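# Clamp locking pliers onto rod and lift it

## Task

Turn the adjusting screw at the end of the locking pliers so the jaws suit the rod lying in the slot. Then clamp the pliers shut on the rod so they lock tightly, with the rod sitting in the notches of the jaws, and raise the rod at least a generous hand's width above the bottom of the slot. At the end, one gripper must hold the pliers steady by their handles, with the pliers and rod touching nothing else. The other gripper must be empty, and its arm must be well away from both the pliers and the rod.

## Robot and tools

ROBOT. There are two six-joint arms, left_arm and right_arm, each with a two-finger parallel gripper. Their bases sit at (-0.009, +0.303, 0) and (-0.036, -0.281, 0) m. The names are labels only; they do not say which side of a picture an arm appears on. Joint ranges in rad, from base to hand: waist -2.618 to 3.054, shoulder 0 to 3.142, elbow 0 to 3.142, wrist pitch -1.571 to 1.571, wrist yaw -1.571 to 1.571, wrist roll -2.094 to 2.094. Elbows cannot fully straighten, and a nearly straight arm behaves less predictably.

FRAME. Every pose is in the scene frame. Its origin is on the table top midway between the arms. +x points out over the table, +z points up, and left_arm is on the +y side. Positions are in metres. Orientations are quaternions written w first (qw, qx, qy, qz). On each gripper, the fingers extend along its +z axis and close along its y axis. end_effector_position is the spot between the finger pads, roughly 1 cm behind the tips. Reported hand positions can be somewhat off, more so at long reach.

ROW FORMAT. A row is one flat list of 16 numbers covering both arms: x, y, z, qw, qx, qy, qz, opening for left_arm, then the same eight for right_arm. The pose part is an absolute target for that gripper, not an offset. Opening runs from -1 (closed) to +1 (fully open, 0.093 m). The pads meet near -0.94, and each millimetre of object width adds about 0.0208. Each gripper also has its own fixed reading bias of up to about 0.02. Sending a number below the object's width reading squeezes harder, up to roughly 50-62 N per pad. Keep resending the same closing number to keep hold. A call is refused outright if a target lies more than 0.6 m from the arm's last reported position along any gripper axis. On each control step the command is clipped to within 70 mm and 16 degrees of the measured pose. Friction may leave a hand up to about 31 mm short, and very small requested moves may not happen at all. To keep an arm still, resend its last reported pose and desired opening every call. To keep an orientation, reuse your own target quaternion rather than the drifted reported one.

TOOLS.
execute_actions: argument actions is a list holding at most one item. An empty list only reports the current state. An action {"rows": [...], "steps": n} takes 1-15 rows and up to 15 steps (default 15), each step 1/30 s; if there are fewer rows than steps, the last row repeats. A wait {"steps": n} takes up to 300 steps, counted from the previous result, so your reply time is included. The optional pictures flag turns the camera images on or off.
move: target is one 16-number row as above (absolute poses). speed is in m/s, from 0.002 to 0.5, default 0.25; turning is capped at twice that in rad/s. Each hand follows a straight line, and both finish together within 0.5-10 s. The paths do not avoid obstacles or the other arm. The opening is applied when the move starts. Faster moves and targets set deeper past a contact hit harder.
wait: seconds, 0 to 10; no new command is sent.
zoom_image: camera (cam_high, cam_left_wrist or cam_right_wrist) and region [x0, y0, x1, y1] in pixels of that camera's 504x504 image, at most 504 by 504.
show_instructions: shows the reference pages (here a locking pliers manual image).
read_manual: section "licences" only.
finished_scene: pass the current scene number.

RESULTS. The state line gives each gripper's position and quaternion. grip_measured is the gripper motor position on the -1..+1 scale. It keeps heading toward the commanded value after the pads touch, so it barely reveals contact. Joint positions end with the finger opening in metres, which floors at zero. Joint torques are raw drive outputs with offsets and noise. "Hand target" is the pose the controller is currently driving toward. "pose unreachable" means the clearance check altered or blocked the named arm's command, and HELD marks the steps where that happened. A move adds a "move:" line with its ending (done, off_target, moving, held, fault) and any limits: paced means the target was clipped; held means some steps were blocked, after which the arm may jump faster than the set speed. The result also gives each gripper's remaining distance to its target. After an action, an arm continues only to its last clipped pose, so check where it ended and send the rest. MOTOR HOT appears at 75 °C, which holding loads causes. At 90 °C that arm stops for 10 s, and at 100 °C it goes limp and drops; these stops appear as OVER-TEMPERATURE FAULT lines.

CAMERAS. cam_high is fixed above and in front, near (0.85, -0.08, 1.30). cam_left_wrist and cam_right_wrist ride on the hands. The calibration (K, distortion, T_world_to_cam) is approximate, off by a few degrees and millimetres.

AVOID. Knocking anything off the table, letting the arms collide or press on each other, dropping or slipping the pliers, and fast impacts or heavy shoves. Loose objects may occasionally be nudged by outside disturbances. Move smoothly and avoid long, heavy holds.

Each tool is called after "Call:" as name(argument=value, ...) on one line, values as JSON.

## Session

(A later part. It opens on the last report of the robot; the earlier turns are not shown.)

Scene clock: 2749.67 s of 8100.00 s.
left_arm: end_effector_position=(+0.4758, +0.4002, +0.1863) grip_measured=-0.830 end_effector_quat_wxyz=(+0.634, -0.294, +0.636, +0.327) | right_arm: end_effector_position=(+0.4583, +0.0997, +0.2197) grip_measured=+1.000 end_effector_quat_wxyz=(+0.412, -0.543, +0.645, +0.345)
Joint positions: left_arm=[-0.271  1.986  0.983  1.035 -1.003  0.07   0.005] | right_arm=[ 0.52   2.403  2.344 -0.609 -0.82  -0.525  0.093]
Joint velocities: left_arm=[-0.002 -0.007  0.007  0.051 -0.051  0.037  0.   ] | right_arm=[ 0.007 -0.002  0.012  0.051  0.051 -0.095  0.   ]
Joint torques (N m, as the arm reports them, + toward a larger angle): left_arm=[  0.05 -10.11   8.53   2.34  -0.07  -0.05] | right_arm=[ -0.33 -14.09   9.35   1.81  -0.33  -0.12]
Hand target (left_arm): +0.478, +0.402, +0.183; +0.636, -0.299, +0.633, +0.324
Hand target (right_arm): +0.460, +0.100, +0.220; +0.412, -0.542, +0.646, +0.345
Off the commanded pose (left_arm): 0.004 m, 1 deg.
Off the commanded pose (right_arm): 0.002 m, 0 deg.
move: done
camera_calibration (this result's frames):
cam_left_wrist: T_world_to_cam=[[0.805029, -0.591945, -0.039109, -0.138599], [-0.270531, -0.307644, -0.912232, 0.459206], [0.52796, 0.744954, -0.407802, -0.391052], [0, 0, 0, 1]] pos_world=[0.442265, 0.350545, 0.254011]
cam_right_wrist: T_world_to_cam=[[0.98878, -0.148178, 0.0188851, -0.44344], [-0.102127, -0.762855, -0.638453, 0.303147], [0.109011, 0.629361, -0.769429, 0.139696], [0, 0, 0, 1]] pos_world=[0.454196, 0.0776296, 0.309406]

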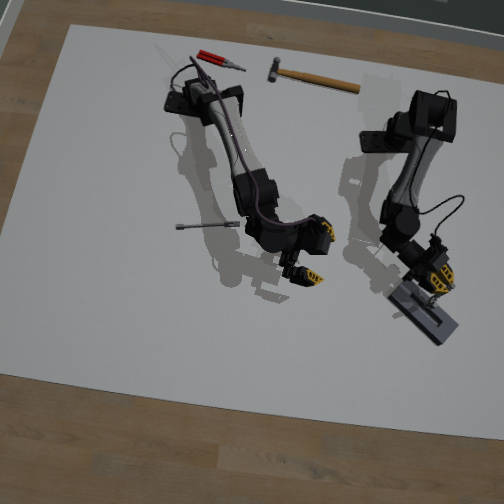

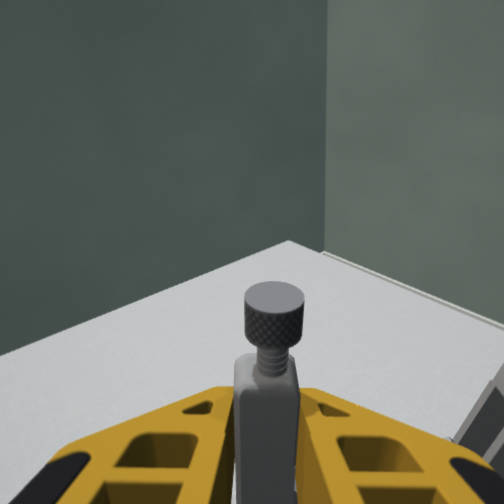

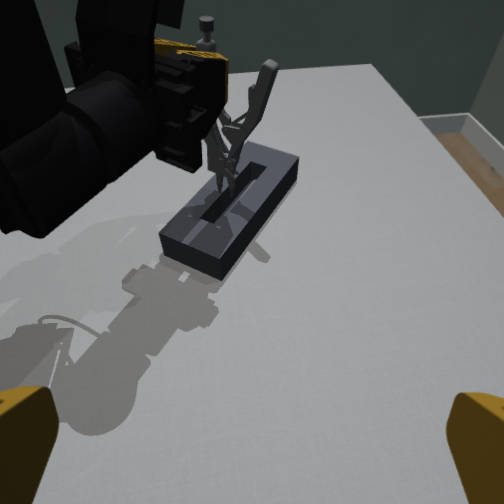

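Similar to before; repeat the descent.

Call:
move(target=[0.479,0.402,0.175,0.637,-0.299,0.633,0.324,-0.9,0.46,0.10,0.22,0.411,-0.542,0.646,0.345,1], speed=0.008)

Call:
zoom_image(camera="cam_right_wrist", region=[190,150,280,240])

Scene clock: 2753.70 s of 8100.00 s.
left_arm: end_effector_position=(+0.4794, +0.3988, +0.1764) grip_measured=-0.830 end_effector_quat_wxyz=(+0.638, -0.294, +0.636, +0.321) | right_arm: end_effector_position=(+0.4582, +0.0997, +0.2197) grip_measured=+1.000 end_effector_quat_wxyz=(+0.412, -0.543, +0.646, +0.345)
Joint positions: left_arm=[-0.271  2.021  0.983  1.073 -0.992  0.062  0.005] | right_arm=[ 0.52   2.403  2.344 -0.61  -0.82  -0.525  0.093]
Joint velocities: left_arm=[ 0.007  0.002  0.012 -0.022 -0.037 -0.007 -0.   ] | right_arm=[-0.002 -0.012 -0.007  0.007  0.051 -0.022  0.   ]
Joint torques (N m, as the arm reports them, + toward a larger angle): left_arm=[  0.06 -11.14   8.     2.24  -0.18   0.05] | right_arm=[ -0.34 -14.11   9.24   1.82  -0.34  -0.12]
Hand target (left_arm): +0.479, +0.402, +0.175; +0.637, -0.299, +0.633, +0.324
Hand target (right_arm): +0.460, +0.100, +0.220; +0.411, -0.542, +0.646, +0.345
Off the commanded pose (left_arm): 0.003 m, 1 deg.
Off the commanded pose (right_arm): 0.002 m, 0 deg.
move: done
camera_calibration (this result's frames):
cam_left_wrist: T_world_to_cam=[[0.798854, -0.600775, -0.0300445, -0.137784], [-0.266632, -0.308885, -0.912961, 0.44948], [0.539203, 0.737333, -0.40694, -0.398517], [0, 0, 0, 1]] pos_world=[0.444797, 0.3499, 0.244045]
cam_right_wrist: T_world_to_cam=[[0.988793, -0.148172, 0.0182585, -0.443221], [-0.102564, -0.76307, -0.638126, 0.303239], [0.108485, 0.629102, -0.769715, 0.140052], [0, 0, 0, 1]] pos_world=[0.454162, 0.0776127, 0.309398]

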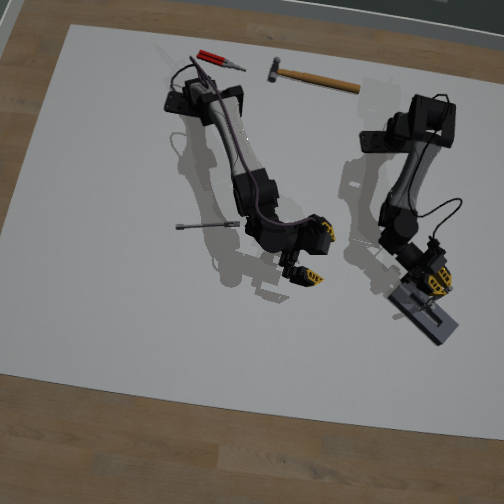

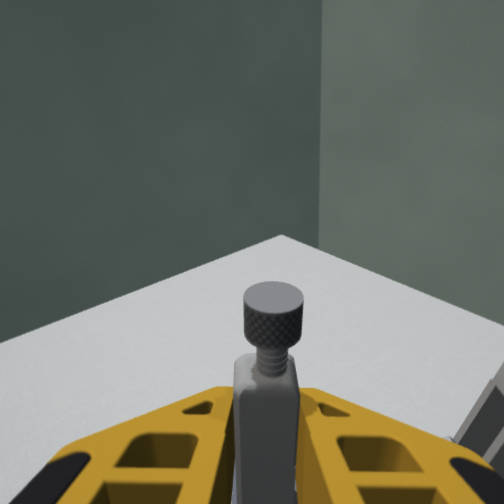

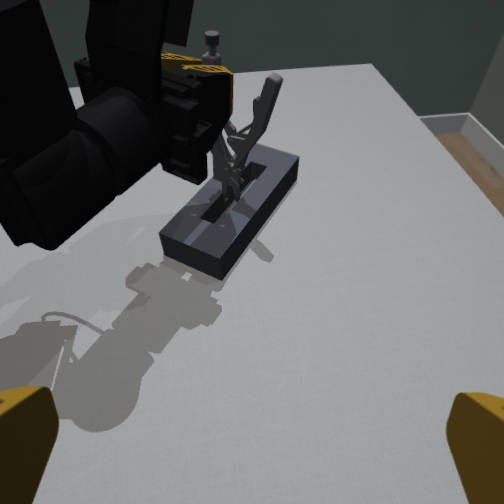

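Region (190, 150, 280, 240) of cam_right_wrist's 504x504 image, scaled by 5.600, with more detail than that image has.

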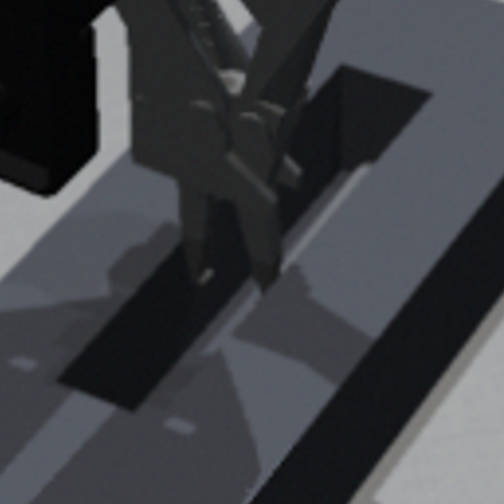

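Call:
move(target=[0.475,0.405,0.165,0.637,-0.299,0.633,0.324,-0.9,0.46,0.10,0.22,0.411,-0.542,0.646,0.345,1], speed=0.008)

Call:
zoom_image(camera="cam_right_wrist", region=[190,150,280,240])

Scene clock: 2758.60 s of 8100.00 s.
left_arm: end_effector_position=(+0.4809, +0.3983, +0.1707) grip_measured=-0.830 end_effector_quat_wxyz=(+0.637, -0.291, +0.638, +0.320) | right_arm: end_effector_position=(+0.4582, +0.0997, +0.2197) grip_measured=+1.000 end_effector_quat_wxyz=(+0.412, -0.543, +0.646, +0.345)
Joint positions: left_arm=[-0.271  2.037  0.983  1.083 -0.988  0.062  0.005] | right_arm=[ 0.52   2.403  2.344 -0.61  -0.82  -0.525  0.093]
Joint velocities: left_arm=[-0.002 -0.017  0.007 -0.037 -0.007 -0.007  0.   ] | right_arm=[ 0.012  0.012  0.007 -0.022  0.007 -0.051  0.   ]
Joint torques (N m, as the arm reports them, + toward a larger angle): left_arm=[  0.57 -11.1    5.21   2.61  -0.19  -0.01] | right_arm=[ -0.36 -14.12   9.21   1.81  -0.33  -0.12]
Hand target (left_arm): +0.475, +0.405, +0.165; +0.636, -0.299, +0.633, +0.324
Hand target (right_arm): +0.460, +0.100, +0.220; +0.412, -0.542, +0.646, +0.345
Off the commanded pose (left_arm): 0.011 m, 1 deg.
Off the commanded pose (right_arm): 0.002 m, 0 deg.
move: off_target (left_arm)
camera_calibration (this result's frames):
cam_left_wrist: T_world_to_cam=[[0.795912, -0.604401, -0.034988, -0.135814], [-0.273226, -0.307027, -0.911637, 0.4467], [0.540252, 0.735142, -0.409504, -0.400439], [0, 0, 0, 1]] pos_world=[0.446484, 0.349442, 0.238495]
cam_right_wrist: T_world_to_cam=[[0.988793, -0.148172, 0.0182585, -0.443221], [-0.102564, -0.76307, -0.638126, 0.303239], [0.108485, 0.629102, -0.769715, 0.140052], [0, 0, 0, 1]] pos_world=[0.454162, 0.0776127, 0.309398]

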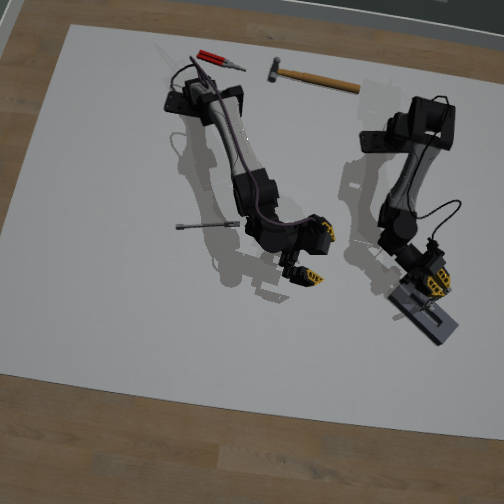

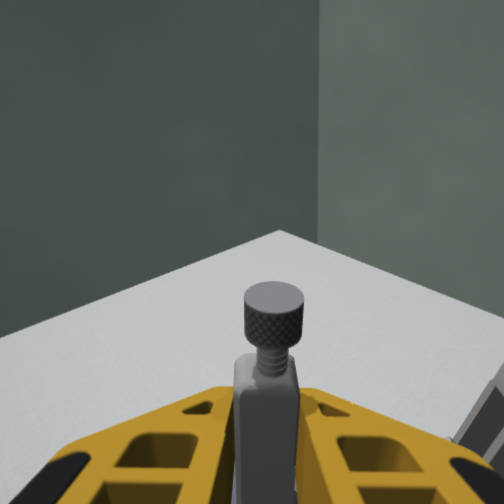

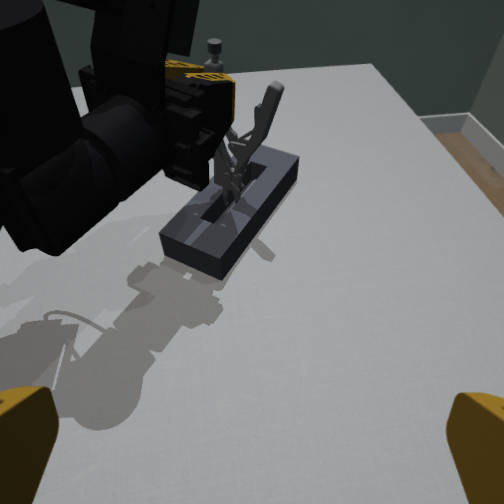

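Region (190, 150, 280, 240) of cam_right_wrist's 504x504 image, scaled by 5.600, with more detail than that image has.

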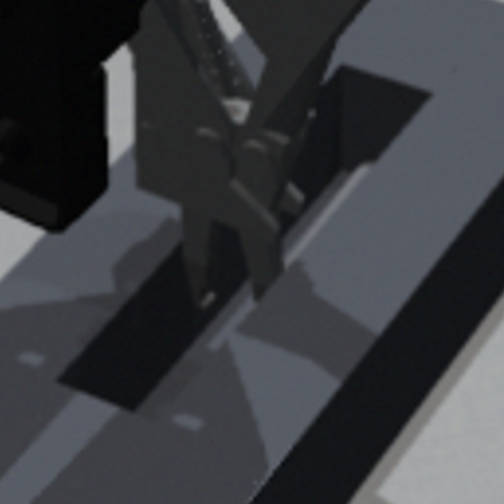

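Call:
move(target=[0.473,0.407,0.148,0.637,-0.299,0.633,0.324,-0.9,0.46,0.10,0.22,0.411,-0.542,0.646,0.345,1], speed=0.008)

Call:
zoom_image(camera="cam_right_wrist", region=[190,150,280,240])

Scene clock: 2764.13 s of 8100.00 s.
left_arm: end_effector_position=(+0.4797, +0.4002, +0.1588) grip_measured=-0.830 end_effector_quat_wxyz=(+0.643, -0.296, +0.632, +0.317) | right_arm: end_effector_position=(+0.4582, +0.0997, +0.2197) grip_measured=+1.000 end_effector_quat_wxyz=(+0.412, -0.543, +0.646, +0.345)
Joint positions: left_arm=[-0.267  2.081  0.968  1.163 -0.985  0.062  0.005] | right_arm=[ 0.52   2.403  2.344 -0.61  -0.82  -0.525  0.093]
Joint velocities: left_arm=[ 0.007 -0.002 -0.022  0.022  0.022 -0.051 -0.   ] | right_arm=[ 0.032  0.002 -0.007 -0.007  0.022  0.022  0.   ]
Joint torques (N m, as the arm reports them, + toward a larger angle): left_arm=[  0.57 -10.79   4.46   2.47  -0.13   0.01] | right_arm=[ -0.33 -14.18   9.23   1.81  -0.33  -0.13]
Hand target (left_arm): +0.473, +0.407, +0.148; +0.636, -0.299, +0.633, +0.324
Hand target (right_arm): +0.460, +0.100, +0.220; +0.412, -0.542, +0.646, +0.345
Off the commanded pose (left_arm): 0.014 m, 1 deg.
Off the commanded pose (right_arm): 0.002 m, 0 deg.
move: off_target (left_arm)
camera_calibration (this result's frames):
cam_left_wrist: T_world_to_cam=[[0.797608, -0.60294, -0.016841, -0.138439], [-0.253262, -0.30943, -0.916576, 0.428351], [0.547429, 0.735334, -0.399506, -0.411174], [0, 0, 0, 1]] pos_world=[0.443994, 0.351424, 0.226018]
cam_right_wrist: T_world_to_cam=[[0.988793, -0.148172, 0.0182585, -0.443221], [-0.102564, -0.76307, -0.638126, 0.303239], [0.108485, 0.629102, -0.769715, 0.140052], [0, 0, 0, 1]] pos_world=[0.454162, 0.0776127, 0.309398]

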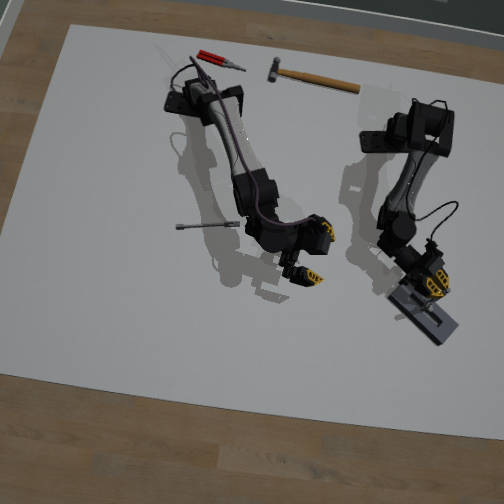

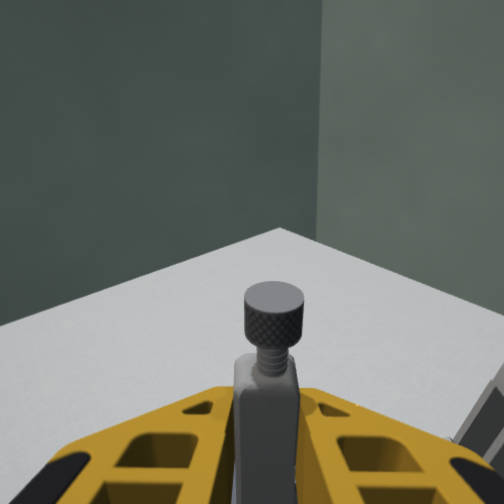

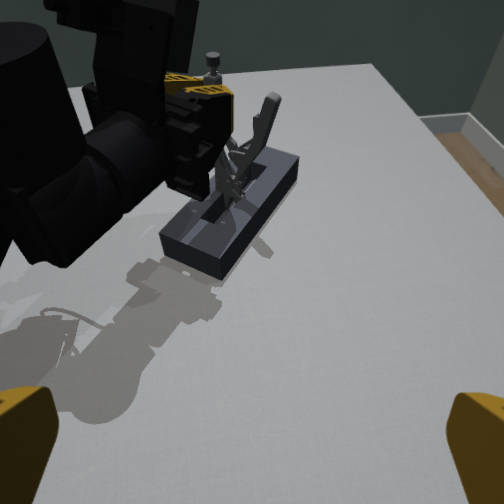

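Region (190, 150, 280, 240) of cam_right_wrist's 504x504 image, scaled by 5.600, with more detail than that image has.

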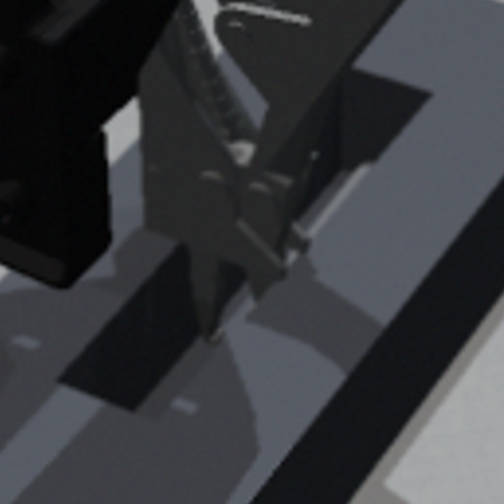

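Looks seated. Release and verify.

Call:
move(target=[0.477,0.403,0.154,0.645,-0.303,0.627,0.314,-0.9,0.35,-0.10,0.22,0.411,-0.542,0.646,0.345,1], speed=0.2)

Call:
execute_actions(actions=[{"rows":[[0.477,0.403,0.154,0.645,-0.303,0.627,0.314,-0.6,0.35,-0.10,0.22,0.411,-0.542,0.646,0.345,1],[0.477,0.403,0.154,0.645,-0.303,0.627,0.314,-0.55,0.35,-0.10,0.22,0.411,-0.542,0.646,0.345,1],[0.477,0.403,0.154,0.645,-0.303,0.627,0.314,-0.5,0.35,-0.10,0.22,0.411,-0.542,0.646,0.345,1],[0.477,0.403,0.154,0.645,-0.303,0.627,0.314,-0.35,0.35,-0.10,0.22,0.411,-0.542,0.646,0.345,1]],"steps":12}])

Call:
move(target=[0.442,0.361,0.157,0.652,-0.322,0.615,0.300,-0.35,0.35,-0.10,0.22,0.411,-0.542,0.646,0.345,1], speed=0.04)

Call:
move(target=[0.455,0.335,0.12,0.449,-0.379,0.778,0.219,1,0.35,-0.10,0.22,0.411,-0.542,0.646,0.345,1], speed=0.15)

Call:
zoom_image(camera="cam_left_wrist", region=[200,240,340,410])

Scene clock: 2771.33 s of 8100.00 s.
left_arm: end_effector_position=(+0.4796, +0.4003, +0.1589) grip_measured=-0.830 end_effector_quat_wxyz=(+0.643, -0.297, +0.631, +0.316) | right_arm: end_effector_position=(+0.3549, -0.1015, +0.2154) grip_measured=+1.000 end_effector_quat_wxyz=(+0.407, -0.539, +0.651, +0.347)
Joint positions: left_arm=[-0.267  2.081  0.968  1.164 -0.986  0.058  0.005] | right_arm=[ 0.144  1.798  1.487 -0.771 -1.064 -1.01   0.093]
Joint velocities: left_arm=[-0.012 -0.022 -0.007  0.007 -0.066  0.037 -0.001] | right_arm=[-0.007  0.007  0.007  0.022 -0.095 -0.007  0.   ]
Joint torques (N m, as the arm reports them, + toward a larger angle): left_arm=[  0.04 -11.22   6.11   2.43  -0.1   -0.08] | right_arm=[ -0.45 -10.78   7.53   1.12  -0.61  -0.22]
Hand target (left_arm): +0.477, +0.403, +0.154; +0.645, -0.303, +0.627, +0.314
Hand target (right_arm): +0.352, -0.102, +0.222; +0.410, -0.542, +0.646, +0.348
Off the commanded pose (left_arm): 0.006 m, 1 deg.
Off the commanded pose (right_arm): 0.007 m, 1 deg.
move: done
camera_calibration (this result's frames):
cam_left_wrist: T_world_to_cam=[[0.798056, -0.602441, -0.0130668, -0.139321], [-0.250253, -0.311629, -0.916657, 0.427853], [0.54816, 0.734814, -0.39946, -0.411303], [0, 0, 0, 1]] pos_world=[0.443717, 0.35163, 0.226075]
cam_right_wrist: T_world_to_cam=[[0.988043, -0.154147, 0.00301246, -0.367851], [-0.117334, -0.764468, -0.633894, 0.140574], [0.100016, 0.625961, -0.773414, 0.277926], [0, 0, 0, 1]] pos_world=[0.35215, -0.12321, 0.305169]

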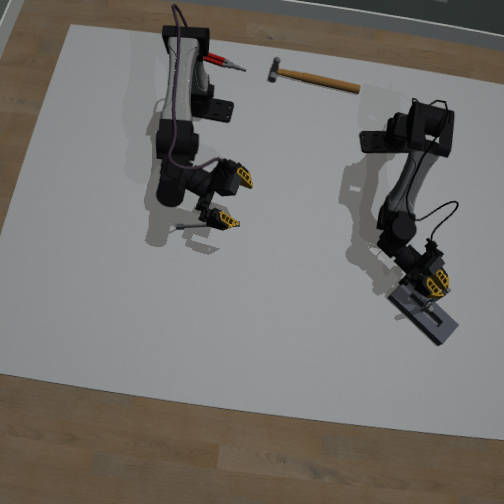

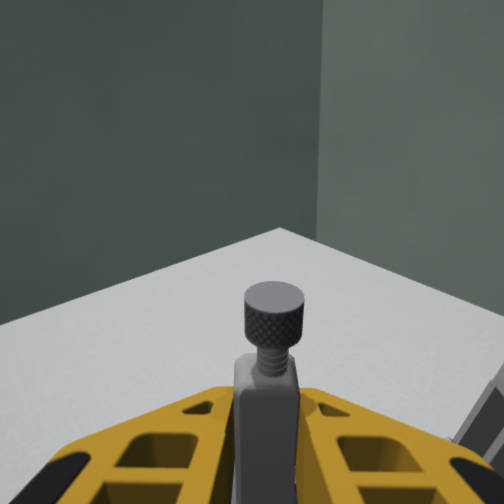

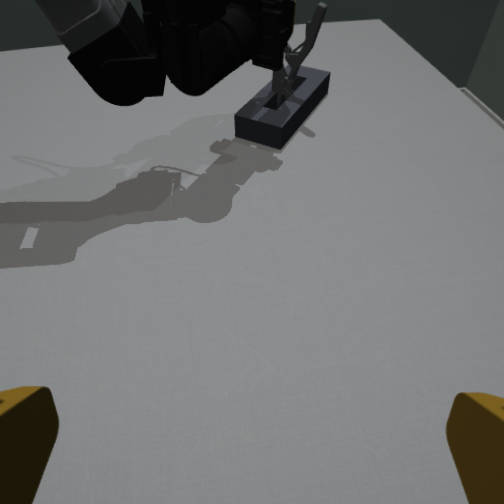

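Scene clock: 2771.73 s of 8100.00 s.
left_arm: end_effector_position=(+0.4794, +0.4003, +0.1616) grip_measured=-0.351 end_effector_quat_wxyz=(+0.648, -0.301, +0.626, +0.313) | right_arm: end_effector_position=(+0.3549, -0.1015, +0.2154) grip_measured=+1.000 end_effector_quat_wxyz=(+0.407, -0.539, +0.651, +0.347)
Joint positions: left_arm=[-0.267  2.081  0.968  1.18  -0.987  0.057  0.028] | right_arm=[ 0.144  1.798  1.487 -0.771 -1.064 -1.01   0.093]
Joint velocities: left_arm=[ 0.007 -0.002 -0.002 -0.007 -0.066  0.022  0.001] | right_arm=[-0.007  0.017 -0.007  0.007  0.007 -0.007  0.   ]
Joint torques (N m, as the arm reports them, + toward a larger angle): left_arm=[ -0.03 -11.11   5.88   2.22  -0.05  -0.1 ] | right_arm=[  0.09 -11.71   6.15   1.31  -0.55  -0.14]
Hand target (left_arm): +0.477, +0.403, +0.154; +0.645, -0.303, +0.627, +0.314
Hand target (right_arm): +0.350, -0.100, +0.220; +0.411, -0.542, +0.646, +0.345
Off the commanded pose (left_arm): 0.008 m, 1 deg.
Off the commanded pose (right_arm): 0.007 m, 1 deg.
Steps of this call (steps 1 to 12: all 12 steps of this action). Readings (end_effector_position):
1: left_arm (+0.4796, +0.4003, +0.1589) | right_arm (+0.3549, -0.1015, +0.2154)
2: left_arm (+0.4796, +0.4003, +0.1591) | right_arm (+0.3549, -0.1015, +0.2154)
4: left_arm (+0.4795, +0.4003, +0.1601) | right_arm (+0.3549, -0.1015, +0.2154)
8: left_arm (+0.4795, +0.4003, +0.1612) | right_arm (+0.3549, -0.1015, +0.2154)
12: the state above
camera_calibration (this result's frames):
cam_left_wrist: T_world_to_cam=[[0.798341, -0.6022, 0.00245668, -0.141831], [-0.234132, -0.314144, -0.920052, 0.424089], [0.554827, 0.73394, -0.391789, -0.414251], [0, 0, 0, 1]] pos_world=[0.44236, 0.35185, 0.228234]
cam_right_wrist: T_world_to_cam=[[0.988043, -0.154147, 0.00301246, -0.367851], [-0.117334, -0.764468, -0.633894, 0.140574], [0.100016, 0.625961, -0.773414, 0.277926], [0, 0, 0, 1]] pos_world=[0.35215, -0.12321, 0.305169]

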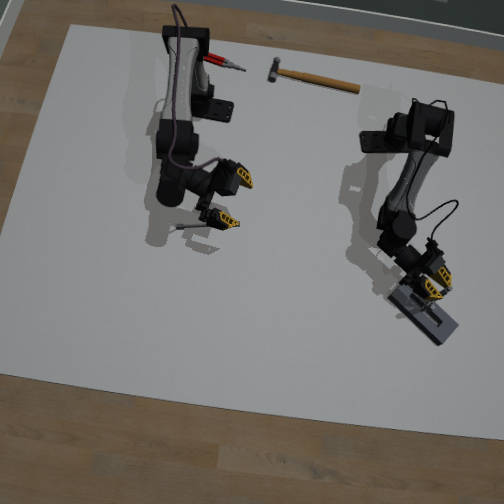

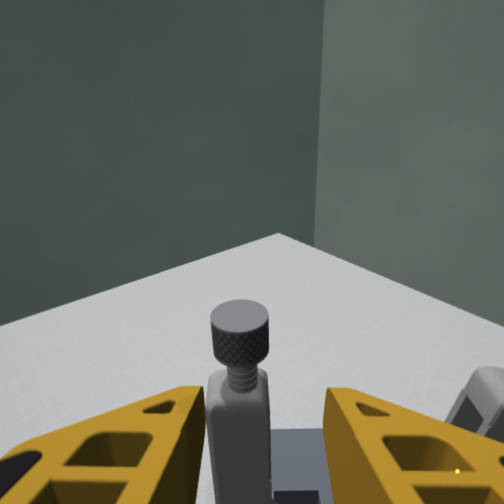

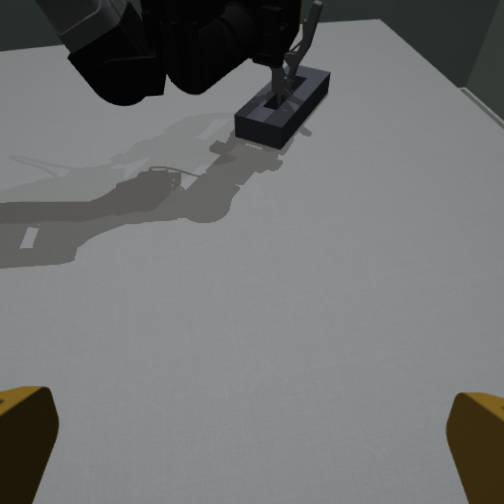

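Scene clock: 2773.63 s of 8100.00 s.
left_arm: end_effector_position=(+0.4494, +0.3619, +0.1565) grip_measured=-0.351 end_effector_quat_wxyz=(+0.651, -0.321, +0.618, +0.302) | right_arm: end_effector_position=(+0.3549, -0.1015, +0.2154) grip_measured=+1.000 end_effector_quat_wxyz=(+0.407, -0.539, +0.651, +0.347)
Joint positions: left_arm=[-0.384  2.04   0.865  1.245 -1.12   0.018  0.028] | right_arm=[ 0.144  1.798  1.487 -0.771 -1.064 -1.01   0.093]
Joint velocities: left_arm=[-0.012  0.002 -0.007  0.066 -0.051  0.022  0.001] | right_arm=[ 0.017 -0.012  0.002 -0.007  0.037  0.022  0.   ]
Joint torques (N m, as the arm reports them, + toward a larger angle): left_arm=[ -0.83 -12.91   4.09   2.11  -0.14  -0.05] | right_arm=[  0.11 -11.69   6.17   1.33  -0.54  -0.15]
Hand target (left_arm): +0.443, +0.361, +0.156; +0.652, -0.324, +0.617, +0.299
Hand target (right_arm): +0.350, -0.100, +0.220; +0.411, -0.542, +0.646, +0.345
Off the commanded pose (left_arm): 0.007 m, 0 deg.
Off the commanded pose (right_arm): 0.007 m, 1 deg.
move: done
camera_calibration (this result's frames):
cam_left_wrist: T_world_to_cam=[[0.806066, -0.589773, 0.0492506, -0.156262], [-0.198633, -0.34799, -0.916214, 0.396077], [0.557497, 0.728746, -0.397651, -0.369788], [0, 0, 0, 1]] pos_world=[0.410787, 0.315153, 0.223541]
cam_right_wrist: T_world_to_cam=[[0.988043, -0.154147, 0.00301246, -0.367851], [-0.117334, -0.764468, -0.633894, 0.140574], [0.100016, 0.625961, -0.773414, 0.277926], [0, 0, 0, 1]] pos_world=[0.35215, -0.12321, 0.305169]

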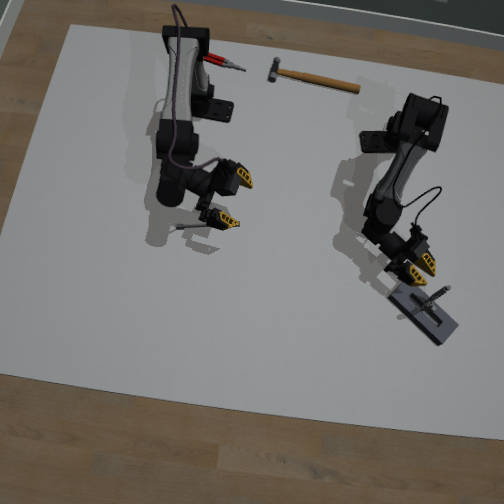

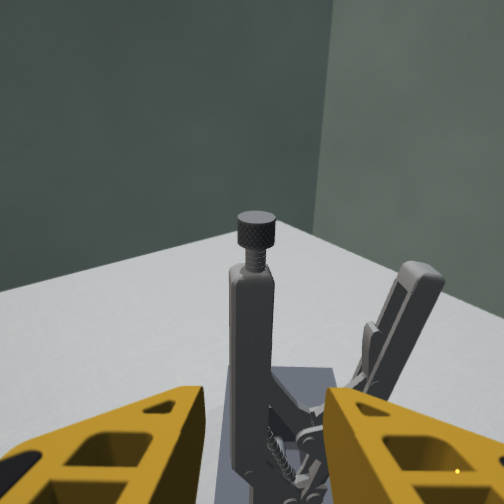

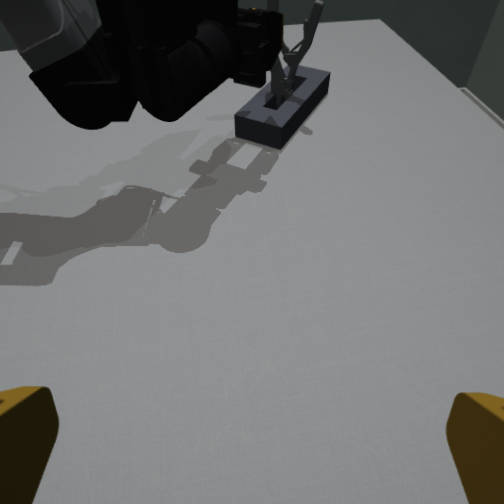

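Scene clock: 2776.10 s of 8100.00 s.
left_arm: end_effector_position=(+0.4539, +0.3352, +0.1215) grip_measured=+1.000 end_effector_quat_wxyz=(+0.453, -0.375, +0.779, +0.218) | right_arm: end_effector_position=(+0.3549, -0.1015, +0.2154) grip_measured=+1.000 end_effector_quat_wxyz=(+0.407, -0.539, +0.651, +0.347)
Joint positions: left_arm=[-0.395  1.894  1.244 -0.263 -0.895 -0.791  0.093] | right_arm=[ 0.144  1.798  1.487 -0.771 -1.064 -1.01   0.093]
Joint velocities: left_arm=[-0.002  0.002 -0.002  0.007  0.037 -0.037  0.   ] | right_arm=[ 0.002  0.007  0.022  0.037  0.081 -0.037  0.   ]
Joint torques (N m, as the arm reports them, + toward a larger angle): left_arm=[-0.3  -9.9  11.09  1.51 -0.53 -0.05] | right_arm=[  0.08 -11.74   6.14   1.32  -0.56  -0.15]
Hand target (left_arm): +0.458, +0.334, +0.120; +0.450, -0.377, +0.780, +0.216
Hand target (right_arm): +0.350, -0.100, +0.220; +0.411, -0.542, +0.646, +0.345
Off the commanded pose (left_arm): 0.002 m, 1 deg.
Off the commanded pose (right_arm): 0.007 m, 1 deg.
move: done
camera_calibration (this result's frames):
cam_left_wrist: T_world_to_cam=[[0.796616, -0.604394, -0.0105242, -0.157462], [-0.498699, -0.647267, -0.576493, 0.550824], [0.341617, 0.464492, -0.817034, -0.129216], [0, 0, 0, 1]] pos_world=[0.444275, 0.321381, 0.210315]
cam_right_wrist: T_world_to_cam=[[0.988043, -0.154147, 0.00301246, -0.367851], [-0.117334, -0.764468, -0.633894, 0.140574], [0.100016, 0.625961, -0.773414, 0.277926], [0, 0, 0, 1]] pos_world=[0.35215, -0.12321, 0.305169]

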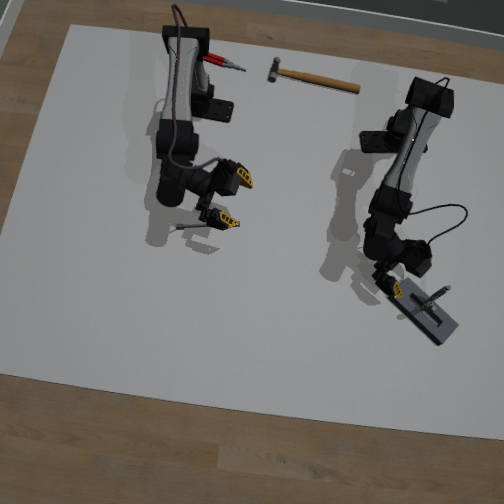

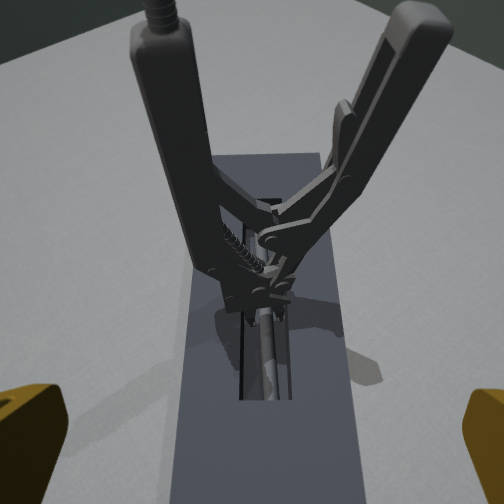

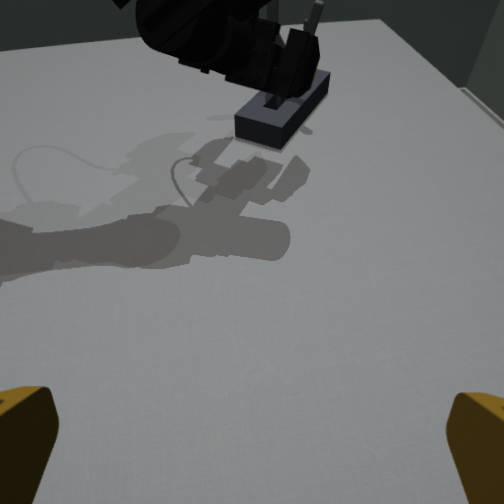

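Region (200, 240, 340, 410) of cam_left_wrist's 504x504 image, scaled by 2.965, with more detail than that image has; it fills the left 415 columns of this view, and the rest is white.

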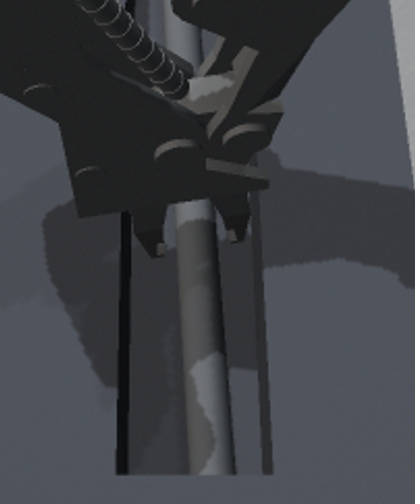

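Call:
execute_actions(actions=[])

Scene clock: 2784.17 s of 8100.00 s.
left_arm: end_effector_position=(+0.4535, +0.3352, +0.1211) grip_measured=+1.000 end_effector_quat_wxyz=(+0.452, -0.375, +0.779, +0.218) | right_arm: end_effector_position=(+0.3549, -0.1015, +0.2154) grip_measured=+1.000 end_effector_quat_wxyz=(+0.407, -0.539, +0.651, +0.347)
Joint positions: left_arm=[-0.395  1.894  1.244 -0.266 -0.895 -0.792  0.093] | right_arm=[ 0.144  1.798  1.487 -0.771 -1.064 -1.01   0.093]
Joint velocities: left_arm=[ 0.012 -0.002 -0.002 -0.007 -0.037 -0.037  0.   ] | right_arm=[-0.002  0.017  0.002  0.007  0.037  0.007  0.   ]
Joint torques (N m, as the arm reports them, + toward a larger angle): left_arm=[-0.17 -9.88 11.2   1.44 -0.51 -0.05] | right_arm=[  0.09 -11.69   6.11   1.32  -0.53  -0.15]
Hand target (left_arm): +0.458, +0.334, +0.120; +0.450, -0.377, +0.780, +0.216
Hand target (right_arm): +0.350, -0.100, +0.220; +0.411, -0.542, +0.646, +0.345
Off the commanded pose (left_arm): 0.002 m, 1 deg.
Off the commanded pose (right_arm): 0.007 m, 1 deg.
Steps of this call (steps 1 to 242: nothing new was sent). Readings (end_effector_position):
1: left_arm (+0.4538, +0.3352, +0.1214) | right_arm (+0.3549, -0.1015, +0.2154)
2: left_arm (+0.4538, +0.3352, +0.1213) | right_arm (+0.3549, -0.1015, +0.2154)
4: left_arm (+0.4537, +0.3352, +0.1213) | right_arm (+0.3549, -0.1015, +0.2154)
8: left_arm (+0.4536, +0.3352, +0.1211) | right_arm (+0.3549, -0.1015, +0.2154)
242: the state above
camera_calibration (this result's frames):
cam_left_wrist: T_world_to_cam=[[0.796768, -0.604171, -0.0117208, -0.157161], [-0.499706, -0.647847, -0.574969, 0.550864], [0.339786, 0.463974, -0.818091, -0.128293], [0, 0, 0, 1]] pos_world=[0.444083, 0.321448, 0.209932]
cam_right_wrist: T_world_to_cam=[[0.988043, -0.154147, 0.00301246, -0.367851], [-0.117334, -0.764468, -0.633894, 0.140574], [0.100016, 0.625961, -0.773414, 0.277926], [0, 0, 0, 1]] pos_world=[0.35215, -0.12321, 0.305169]

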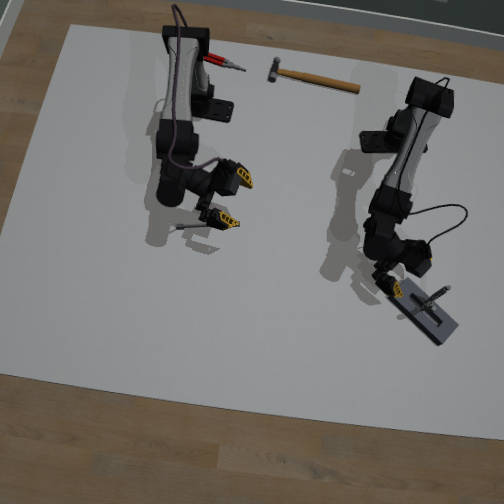

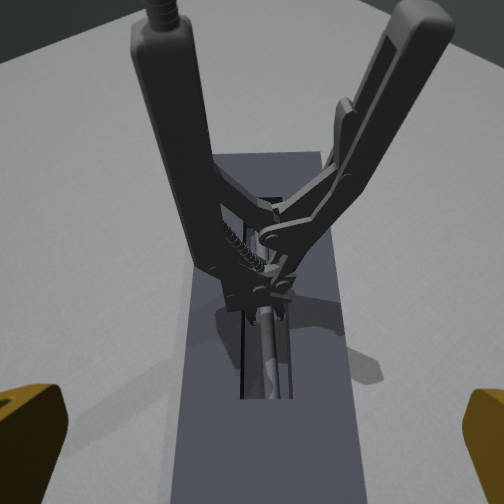

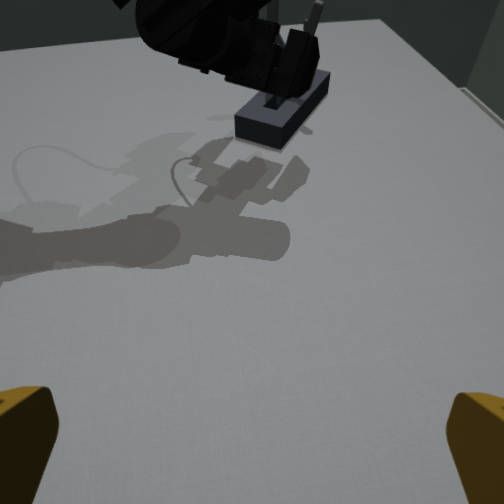

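Call:
move(target=[0.466,0.330,0.152,0.652,-0.322,0.615,0.300,1,0.35,-0.10,0.22,0.411,-0.542,0.646,0.345,1], speed=0.15)

Call:
move(target=[0.504,0.394,0.150,0.652,-0.322,0.615,0.300,1,0.35,-0.10,0.22,0.411,-0.542,0.646,0.345,1], speed=0.03)

Scene clock: 2789.00 s of 8100.00 s.
left_arm: end_effector_position=(+0.4668, +0.3335, +0.1673) grip_measured=+1.000 end_effector_quat_wxyz=(+0.660, -0.339, +0.603, +0.294) | right_arm: end_effector_position=(+0.3549, -0.1015, +0.2154) grip_measured=+1.000 end_effector_quat_wxyz=(+0.407, -0.539, +0.651, +0.347)
Joint positions: left_arm=[-0.449  2.093  0.991  1.225 -1.201  0.021  0.093] | right_arm=[ 0.144  1.798  1.487 -0.771 -1.064 -1.01   0.093]
Joint velocities: left_arm=[ 0.007  0.002  0.002  0.051 -0.022  0.037  0.   ] | right_arm=[-0.022 -0.017  0.002 -0.007 -0.051  0.007  0.   ]
Joint torques (N m, as the arm reports them, + toward a larger angle): left_arm=[ -0.91 -10.25   4.35   2.03  -0.01   0.13] | right_arm=[  0.02 -11.74   6.11   1.31  -0.55  -0.14]
Hand target (left_arm): +0.463, +0.331, +0.153; +0.652, -0.324, +0.615, +0.303
Hand target (right_arm): +0.350, -0.100, +0.220; +0.411, -0.542, +0.646, +0.345
Off the commanded pose (left_arm): 0.016 m, 3 deg.
Off the commanded pose (right_arm): 0.007 m, 1 deg.
move: off_target (left_arm)
camera_calibration (this result's frames):
cam_left_wrist: T_world_to_cam=[[0.811713, -0.575999, 0.096674, -0.202711], [-0.151144, -0.367043, -0.917842, 0.383962], [0.56416, 0.730413, -0.384993, -0.360273], [0, 0, 0, 1]] pos_world=[0.425829, 0.287317, 0.233311]
cam_right_wrist: T_world_to_cam=[[0.988043, -0.154147, 0.00301246, -0.367851], [-0.117334, -0.764468, -0.633894, 0.140574], [0.100016, 0.625961, -0.773414, 0.277926], [0, 0, 0, 1]] pos_world=[0.35215, -0.12321, 0.305169]

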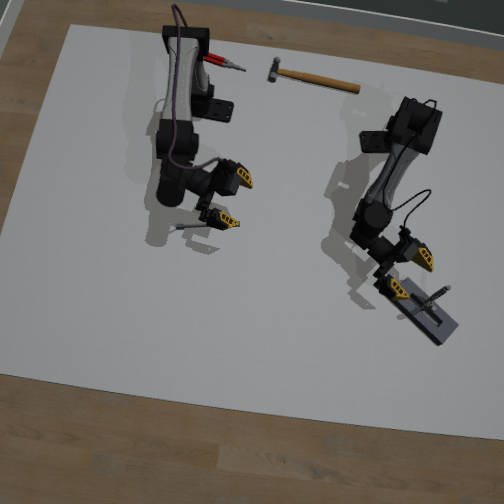

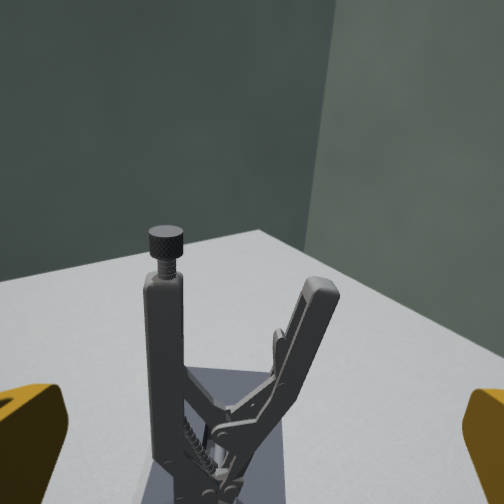

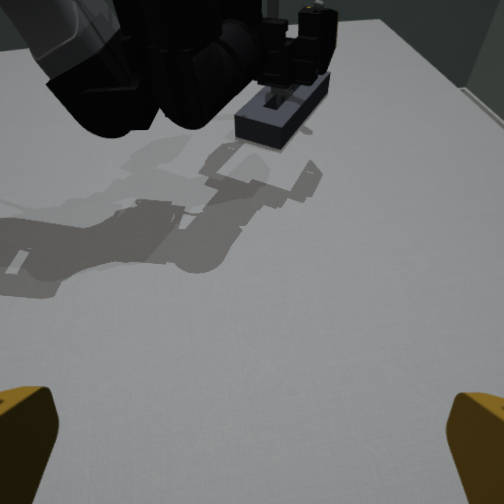

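Scene clock: 2791.70 s of 8100.00 s.
left_arm: end_effector_position=(+0.4975, +0.3920, +0.1538) grip_measured=+1.000 end_effector_quat_wxyz=(+0.655, -0.320, +0.614, +0.303) | right_arm: end_effector_position=(+0.3549, -0.1015, +0.2154) grip_measured=+1.000 end_effector_quat_wxyz=(+0.407, -0.539, +0.651, +0.347)
Joint positions: left_arm=[-0.286  2.165  1.064  1.18  -1.022  0.02   0.093] | right_arm=[ 0.144  1.798  1.487 -0.771 -1.064 -1.01   0.093]
Joint velocities: left_arm=[-0.007  0.012 -0.007  0.051  0.051 -0.037  0.   ] | right_arm=[ 0.017  0.007  0.002  0.051 -0.022  0.037  0.   ]
Joint torques (N m, as the arm reports them, + toward a larger angle): left_arm=[  0.17 -11.26   9.85   1.97   0.    -0.02] | right_arm=[  0.12 -11.69   6.15   1.31  -0.54  -0.14]
Hand target (left_arm): +0.503, +0.395, +0.151; +0.654, -0.321, +0.615, +0.302
Hand target (right_arm): +0.350, -0.100, +0.220; +0.411, -0.542, +0.646, +0.345
Off the commanded pose (left_arm): 0.008 m, 0 deg.
Off the commanded pose (right_arm): 0.007 m, 1 deg.
move: done
camera_calibration (this result's frames):
cam_left_wrist: T_world_to_cam=[[0.805644, -0.590161, 0.0514677, -0.177128], [-0.19137, -0.341494, -0.920195, 0.408062], [0.560639, 0.7315, -0.388061, -0.423761], [0, 0, 0, 1]] pos_world=[0.45837, 0.344798, 0.220168]
cam_right_wrist: T_world_to_cam=[[0.988043, -0.154147, 0.00301246, -0.367851], [-0.117334, -0.764468, -0.633894, 0.140574], [0.100016, 0.625961, -0.773414, 0.277926], [0, 0, 0, 1]] pos_world=[0.35215, -0.12321, 0.305169]

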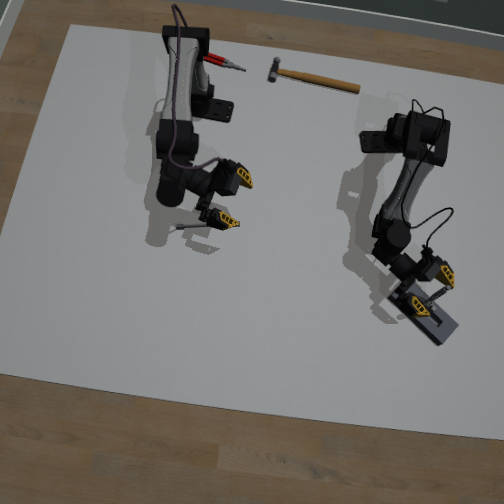

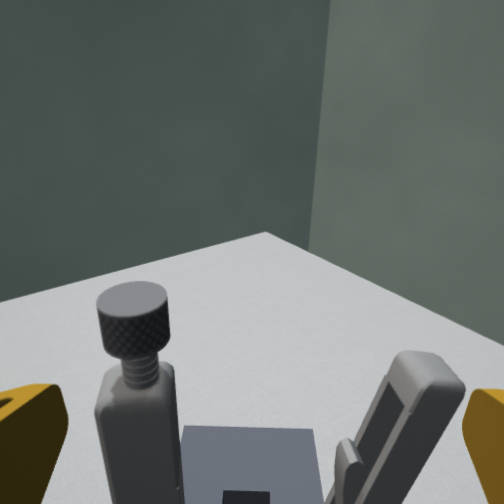

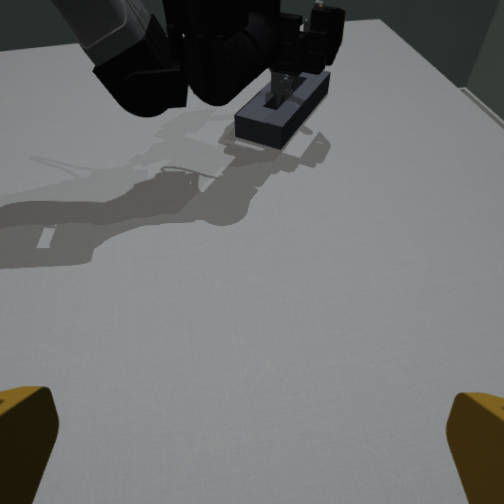

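Call:
move(target=[0.508,0.399,0.150,0.652,-0.322,0.615,0.300,1,0.35,-0.10,0.22,0.411,-0.542,0.646,0.345,1], speed=0.01)

Scene clock: 2795.70 s of 8100.00 s.
left_arm: end_effector_position=(+0.5024, +0.3953, +0.1535) grip_measured=+1.000 end_effector_quat_wxyz=(+0.655, -0.320, +0.615, +0.301) | right_arm: end_effector_position=(+0.3549, -0.1015, +0.2154) grip_measured=+1.000 end_effector_quat_wxyz=(+0.407, -0.539, +0.651, +0.347)
Joint positions: left_arm=[-0.277  2.172  1.083  1.161 -1.009  0.012  0.093] | right_arm=[ 0.144  1.798  1.487 -0.771 -1.064 -1.01   0.093]
Joint velocities: left_arm=[ 0.012  0.002 -0.007  0.007  0.051  0.022  0.   ] | right_arm=[-0.002 -0.002  0.007 -0.007 -0.037 -0.081  0.   ]
Joint torques (N m, as the arm reports them, + toward a larger angle): left_arm=[  0.48 -11.43   9.69   1.97  -0.05  -0.03] | right_arm=[  0.12 -11.69   6.13   1.32  -0.54  -0.15]
Hand target (left_arm): +0.508, +0.399, +0.150; +0.653, -0.322, +0.616, +0.301
Hand target (right_arm): +0.350, -0.100, +0.220; +0.411, -0.542, +0.646, +0.345
Off the commanded pose (left_arm): 0.008 m, 0 deg.
Off the commanded pose (right_arm): 0.007 m, 1 deg.
move: done
camera_calibration (this result's frames):
cam_left_wrist: T_world_to_cam=[[0.803482, -0.592987, 0.0527548, -0.17711], [-0.193432, -0.343844, -0.918888, 0.411617], [0.563028, 0.728106, -0.390975, -0.428378], [0, 0, 0, 1]] pos_world=[0.463113, 0.348413, 0.220088]
cam_right_wrist: T_world_to_cam=[[0.988043, -0.154147, 0.00301246, -0.367851], [-0.117334, -0.764468, -0.633894, 0.140574], [0.100016, 0.625961, -0.773414, 0.277926], [0, 0, 0, 1]] pos_world=[0.35215, -0.12321, 0.305169]

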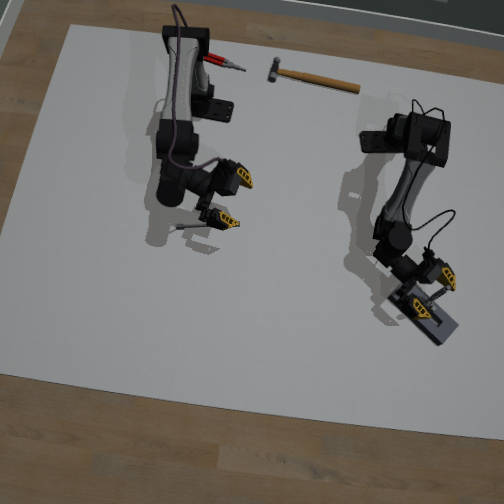

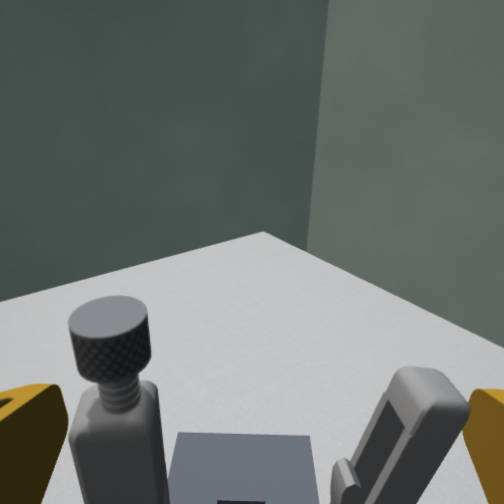

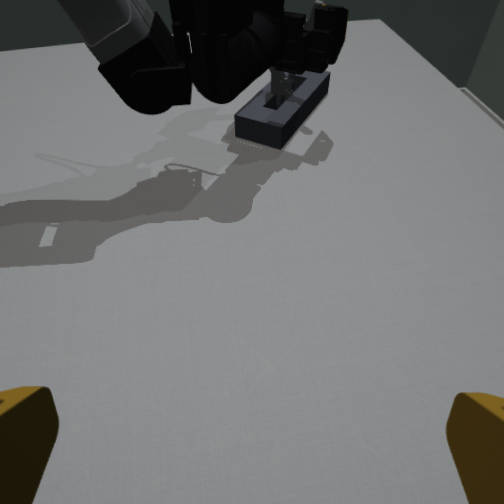

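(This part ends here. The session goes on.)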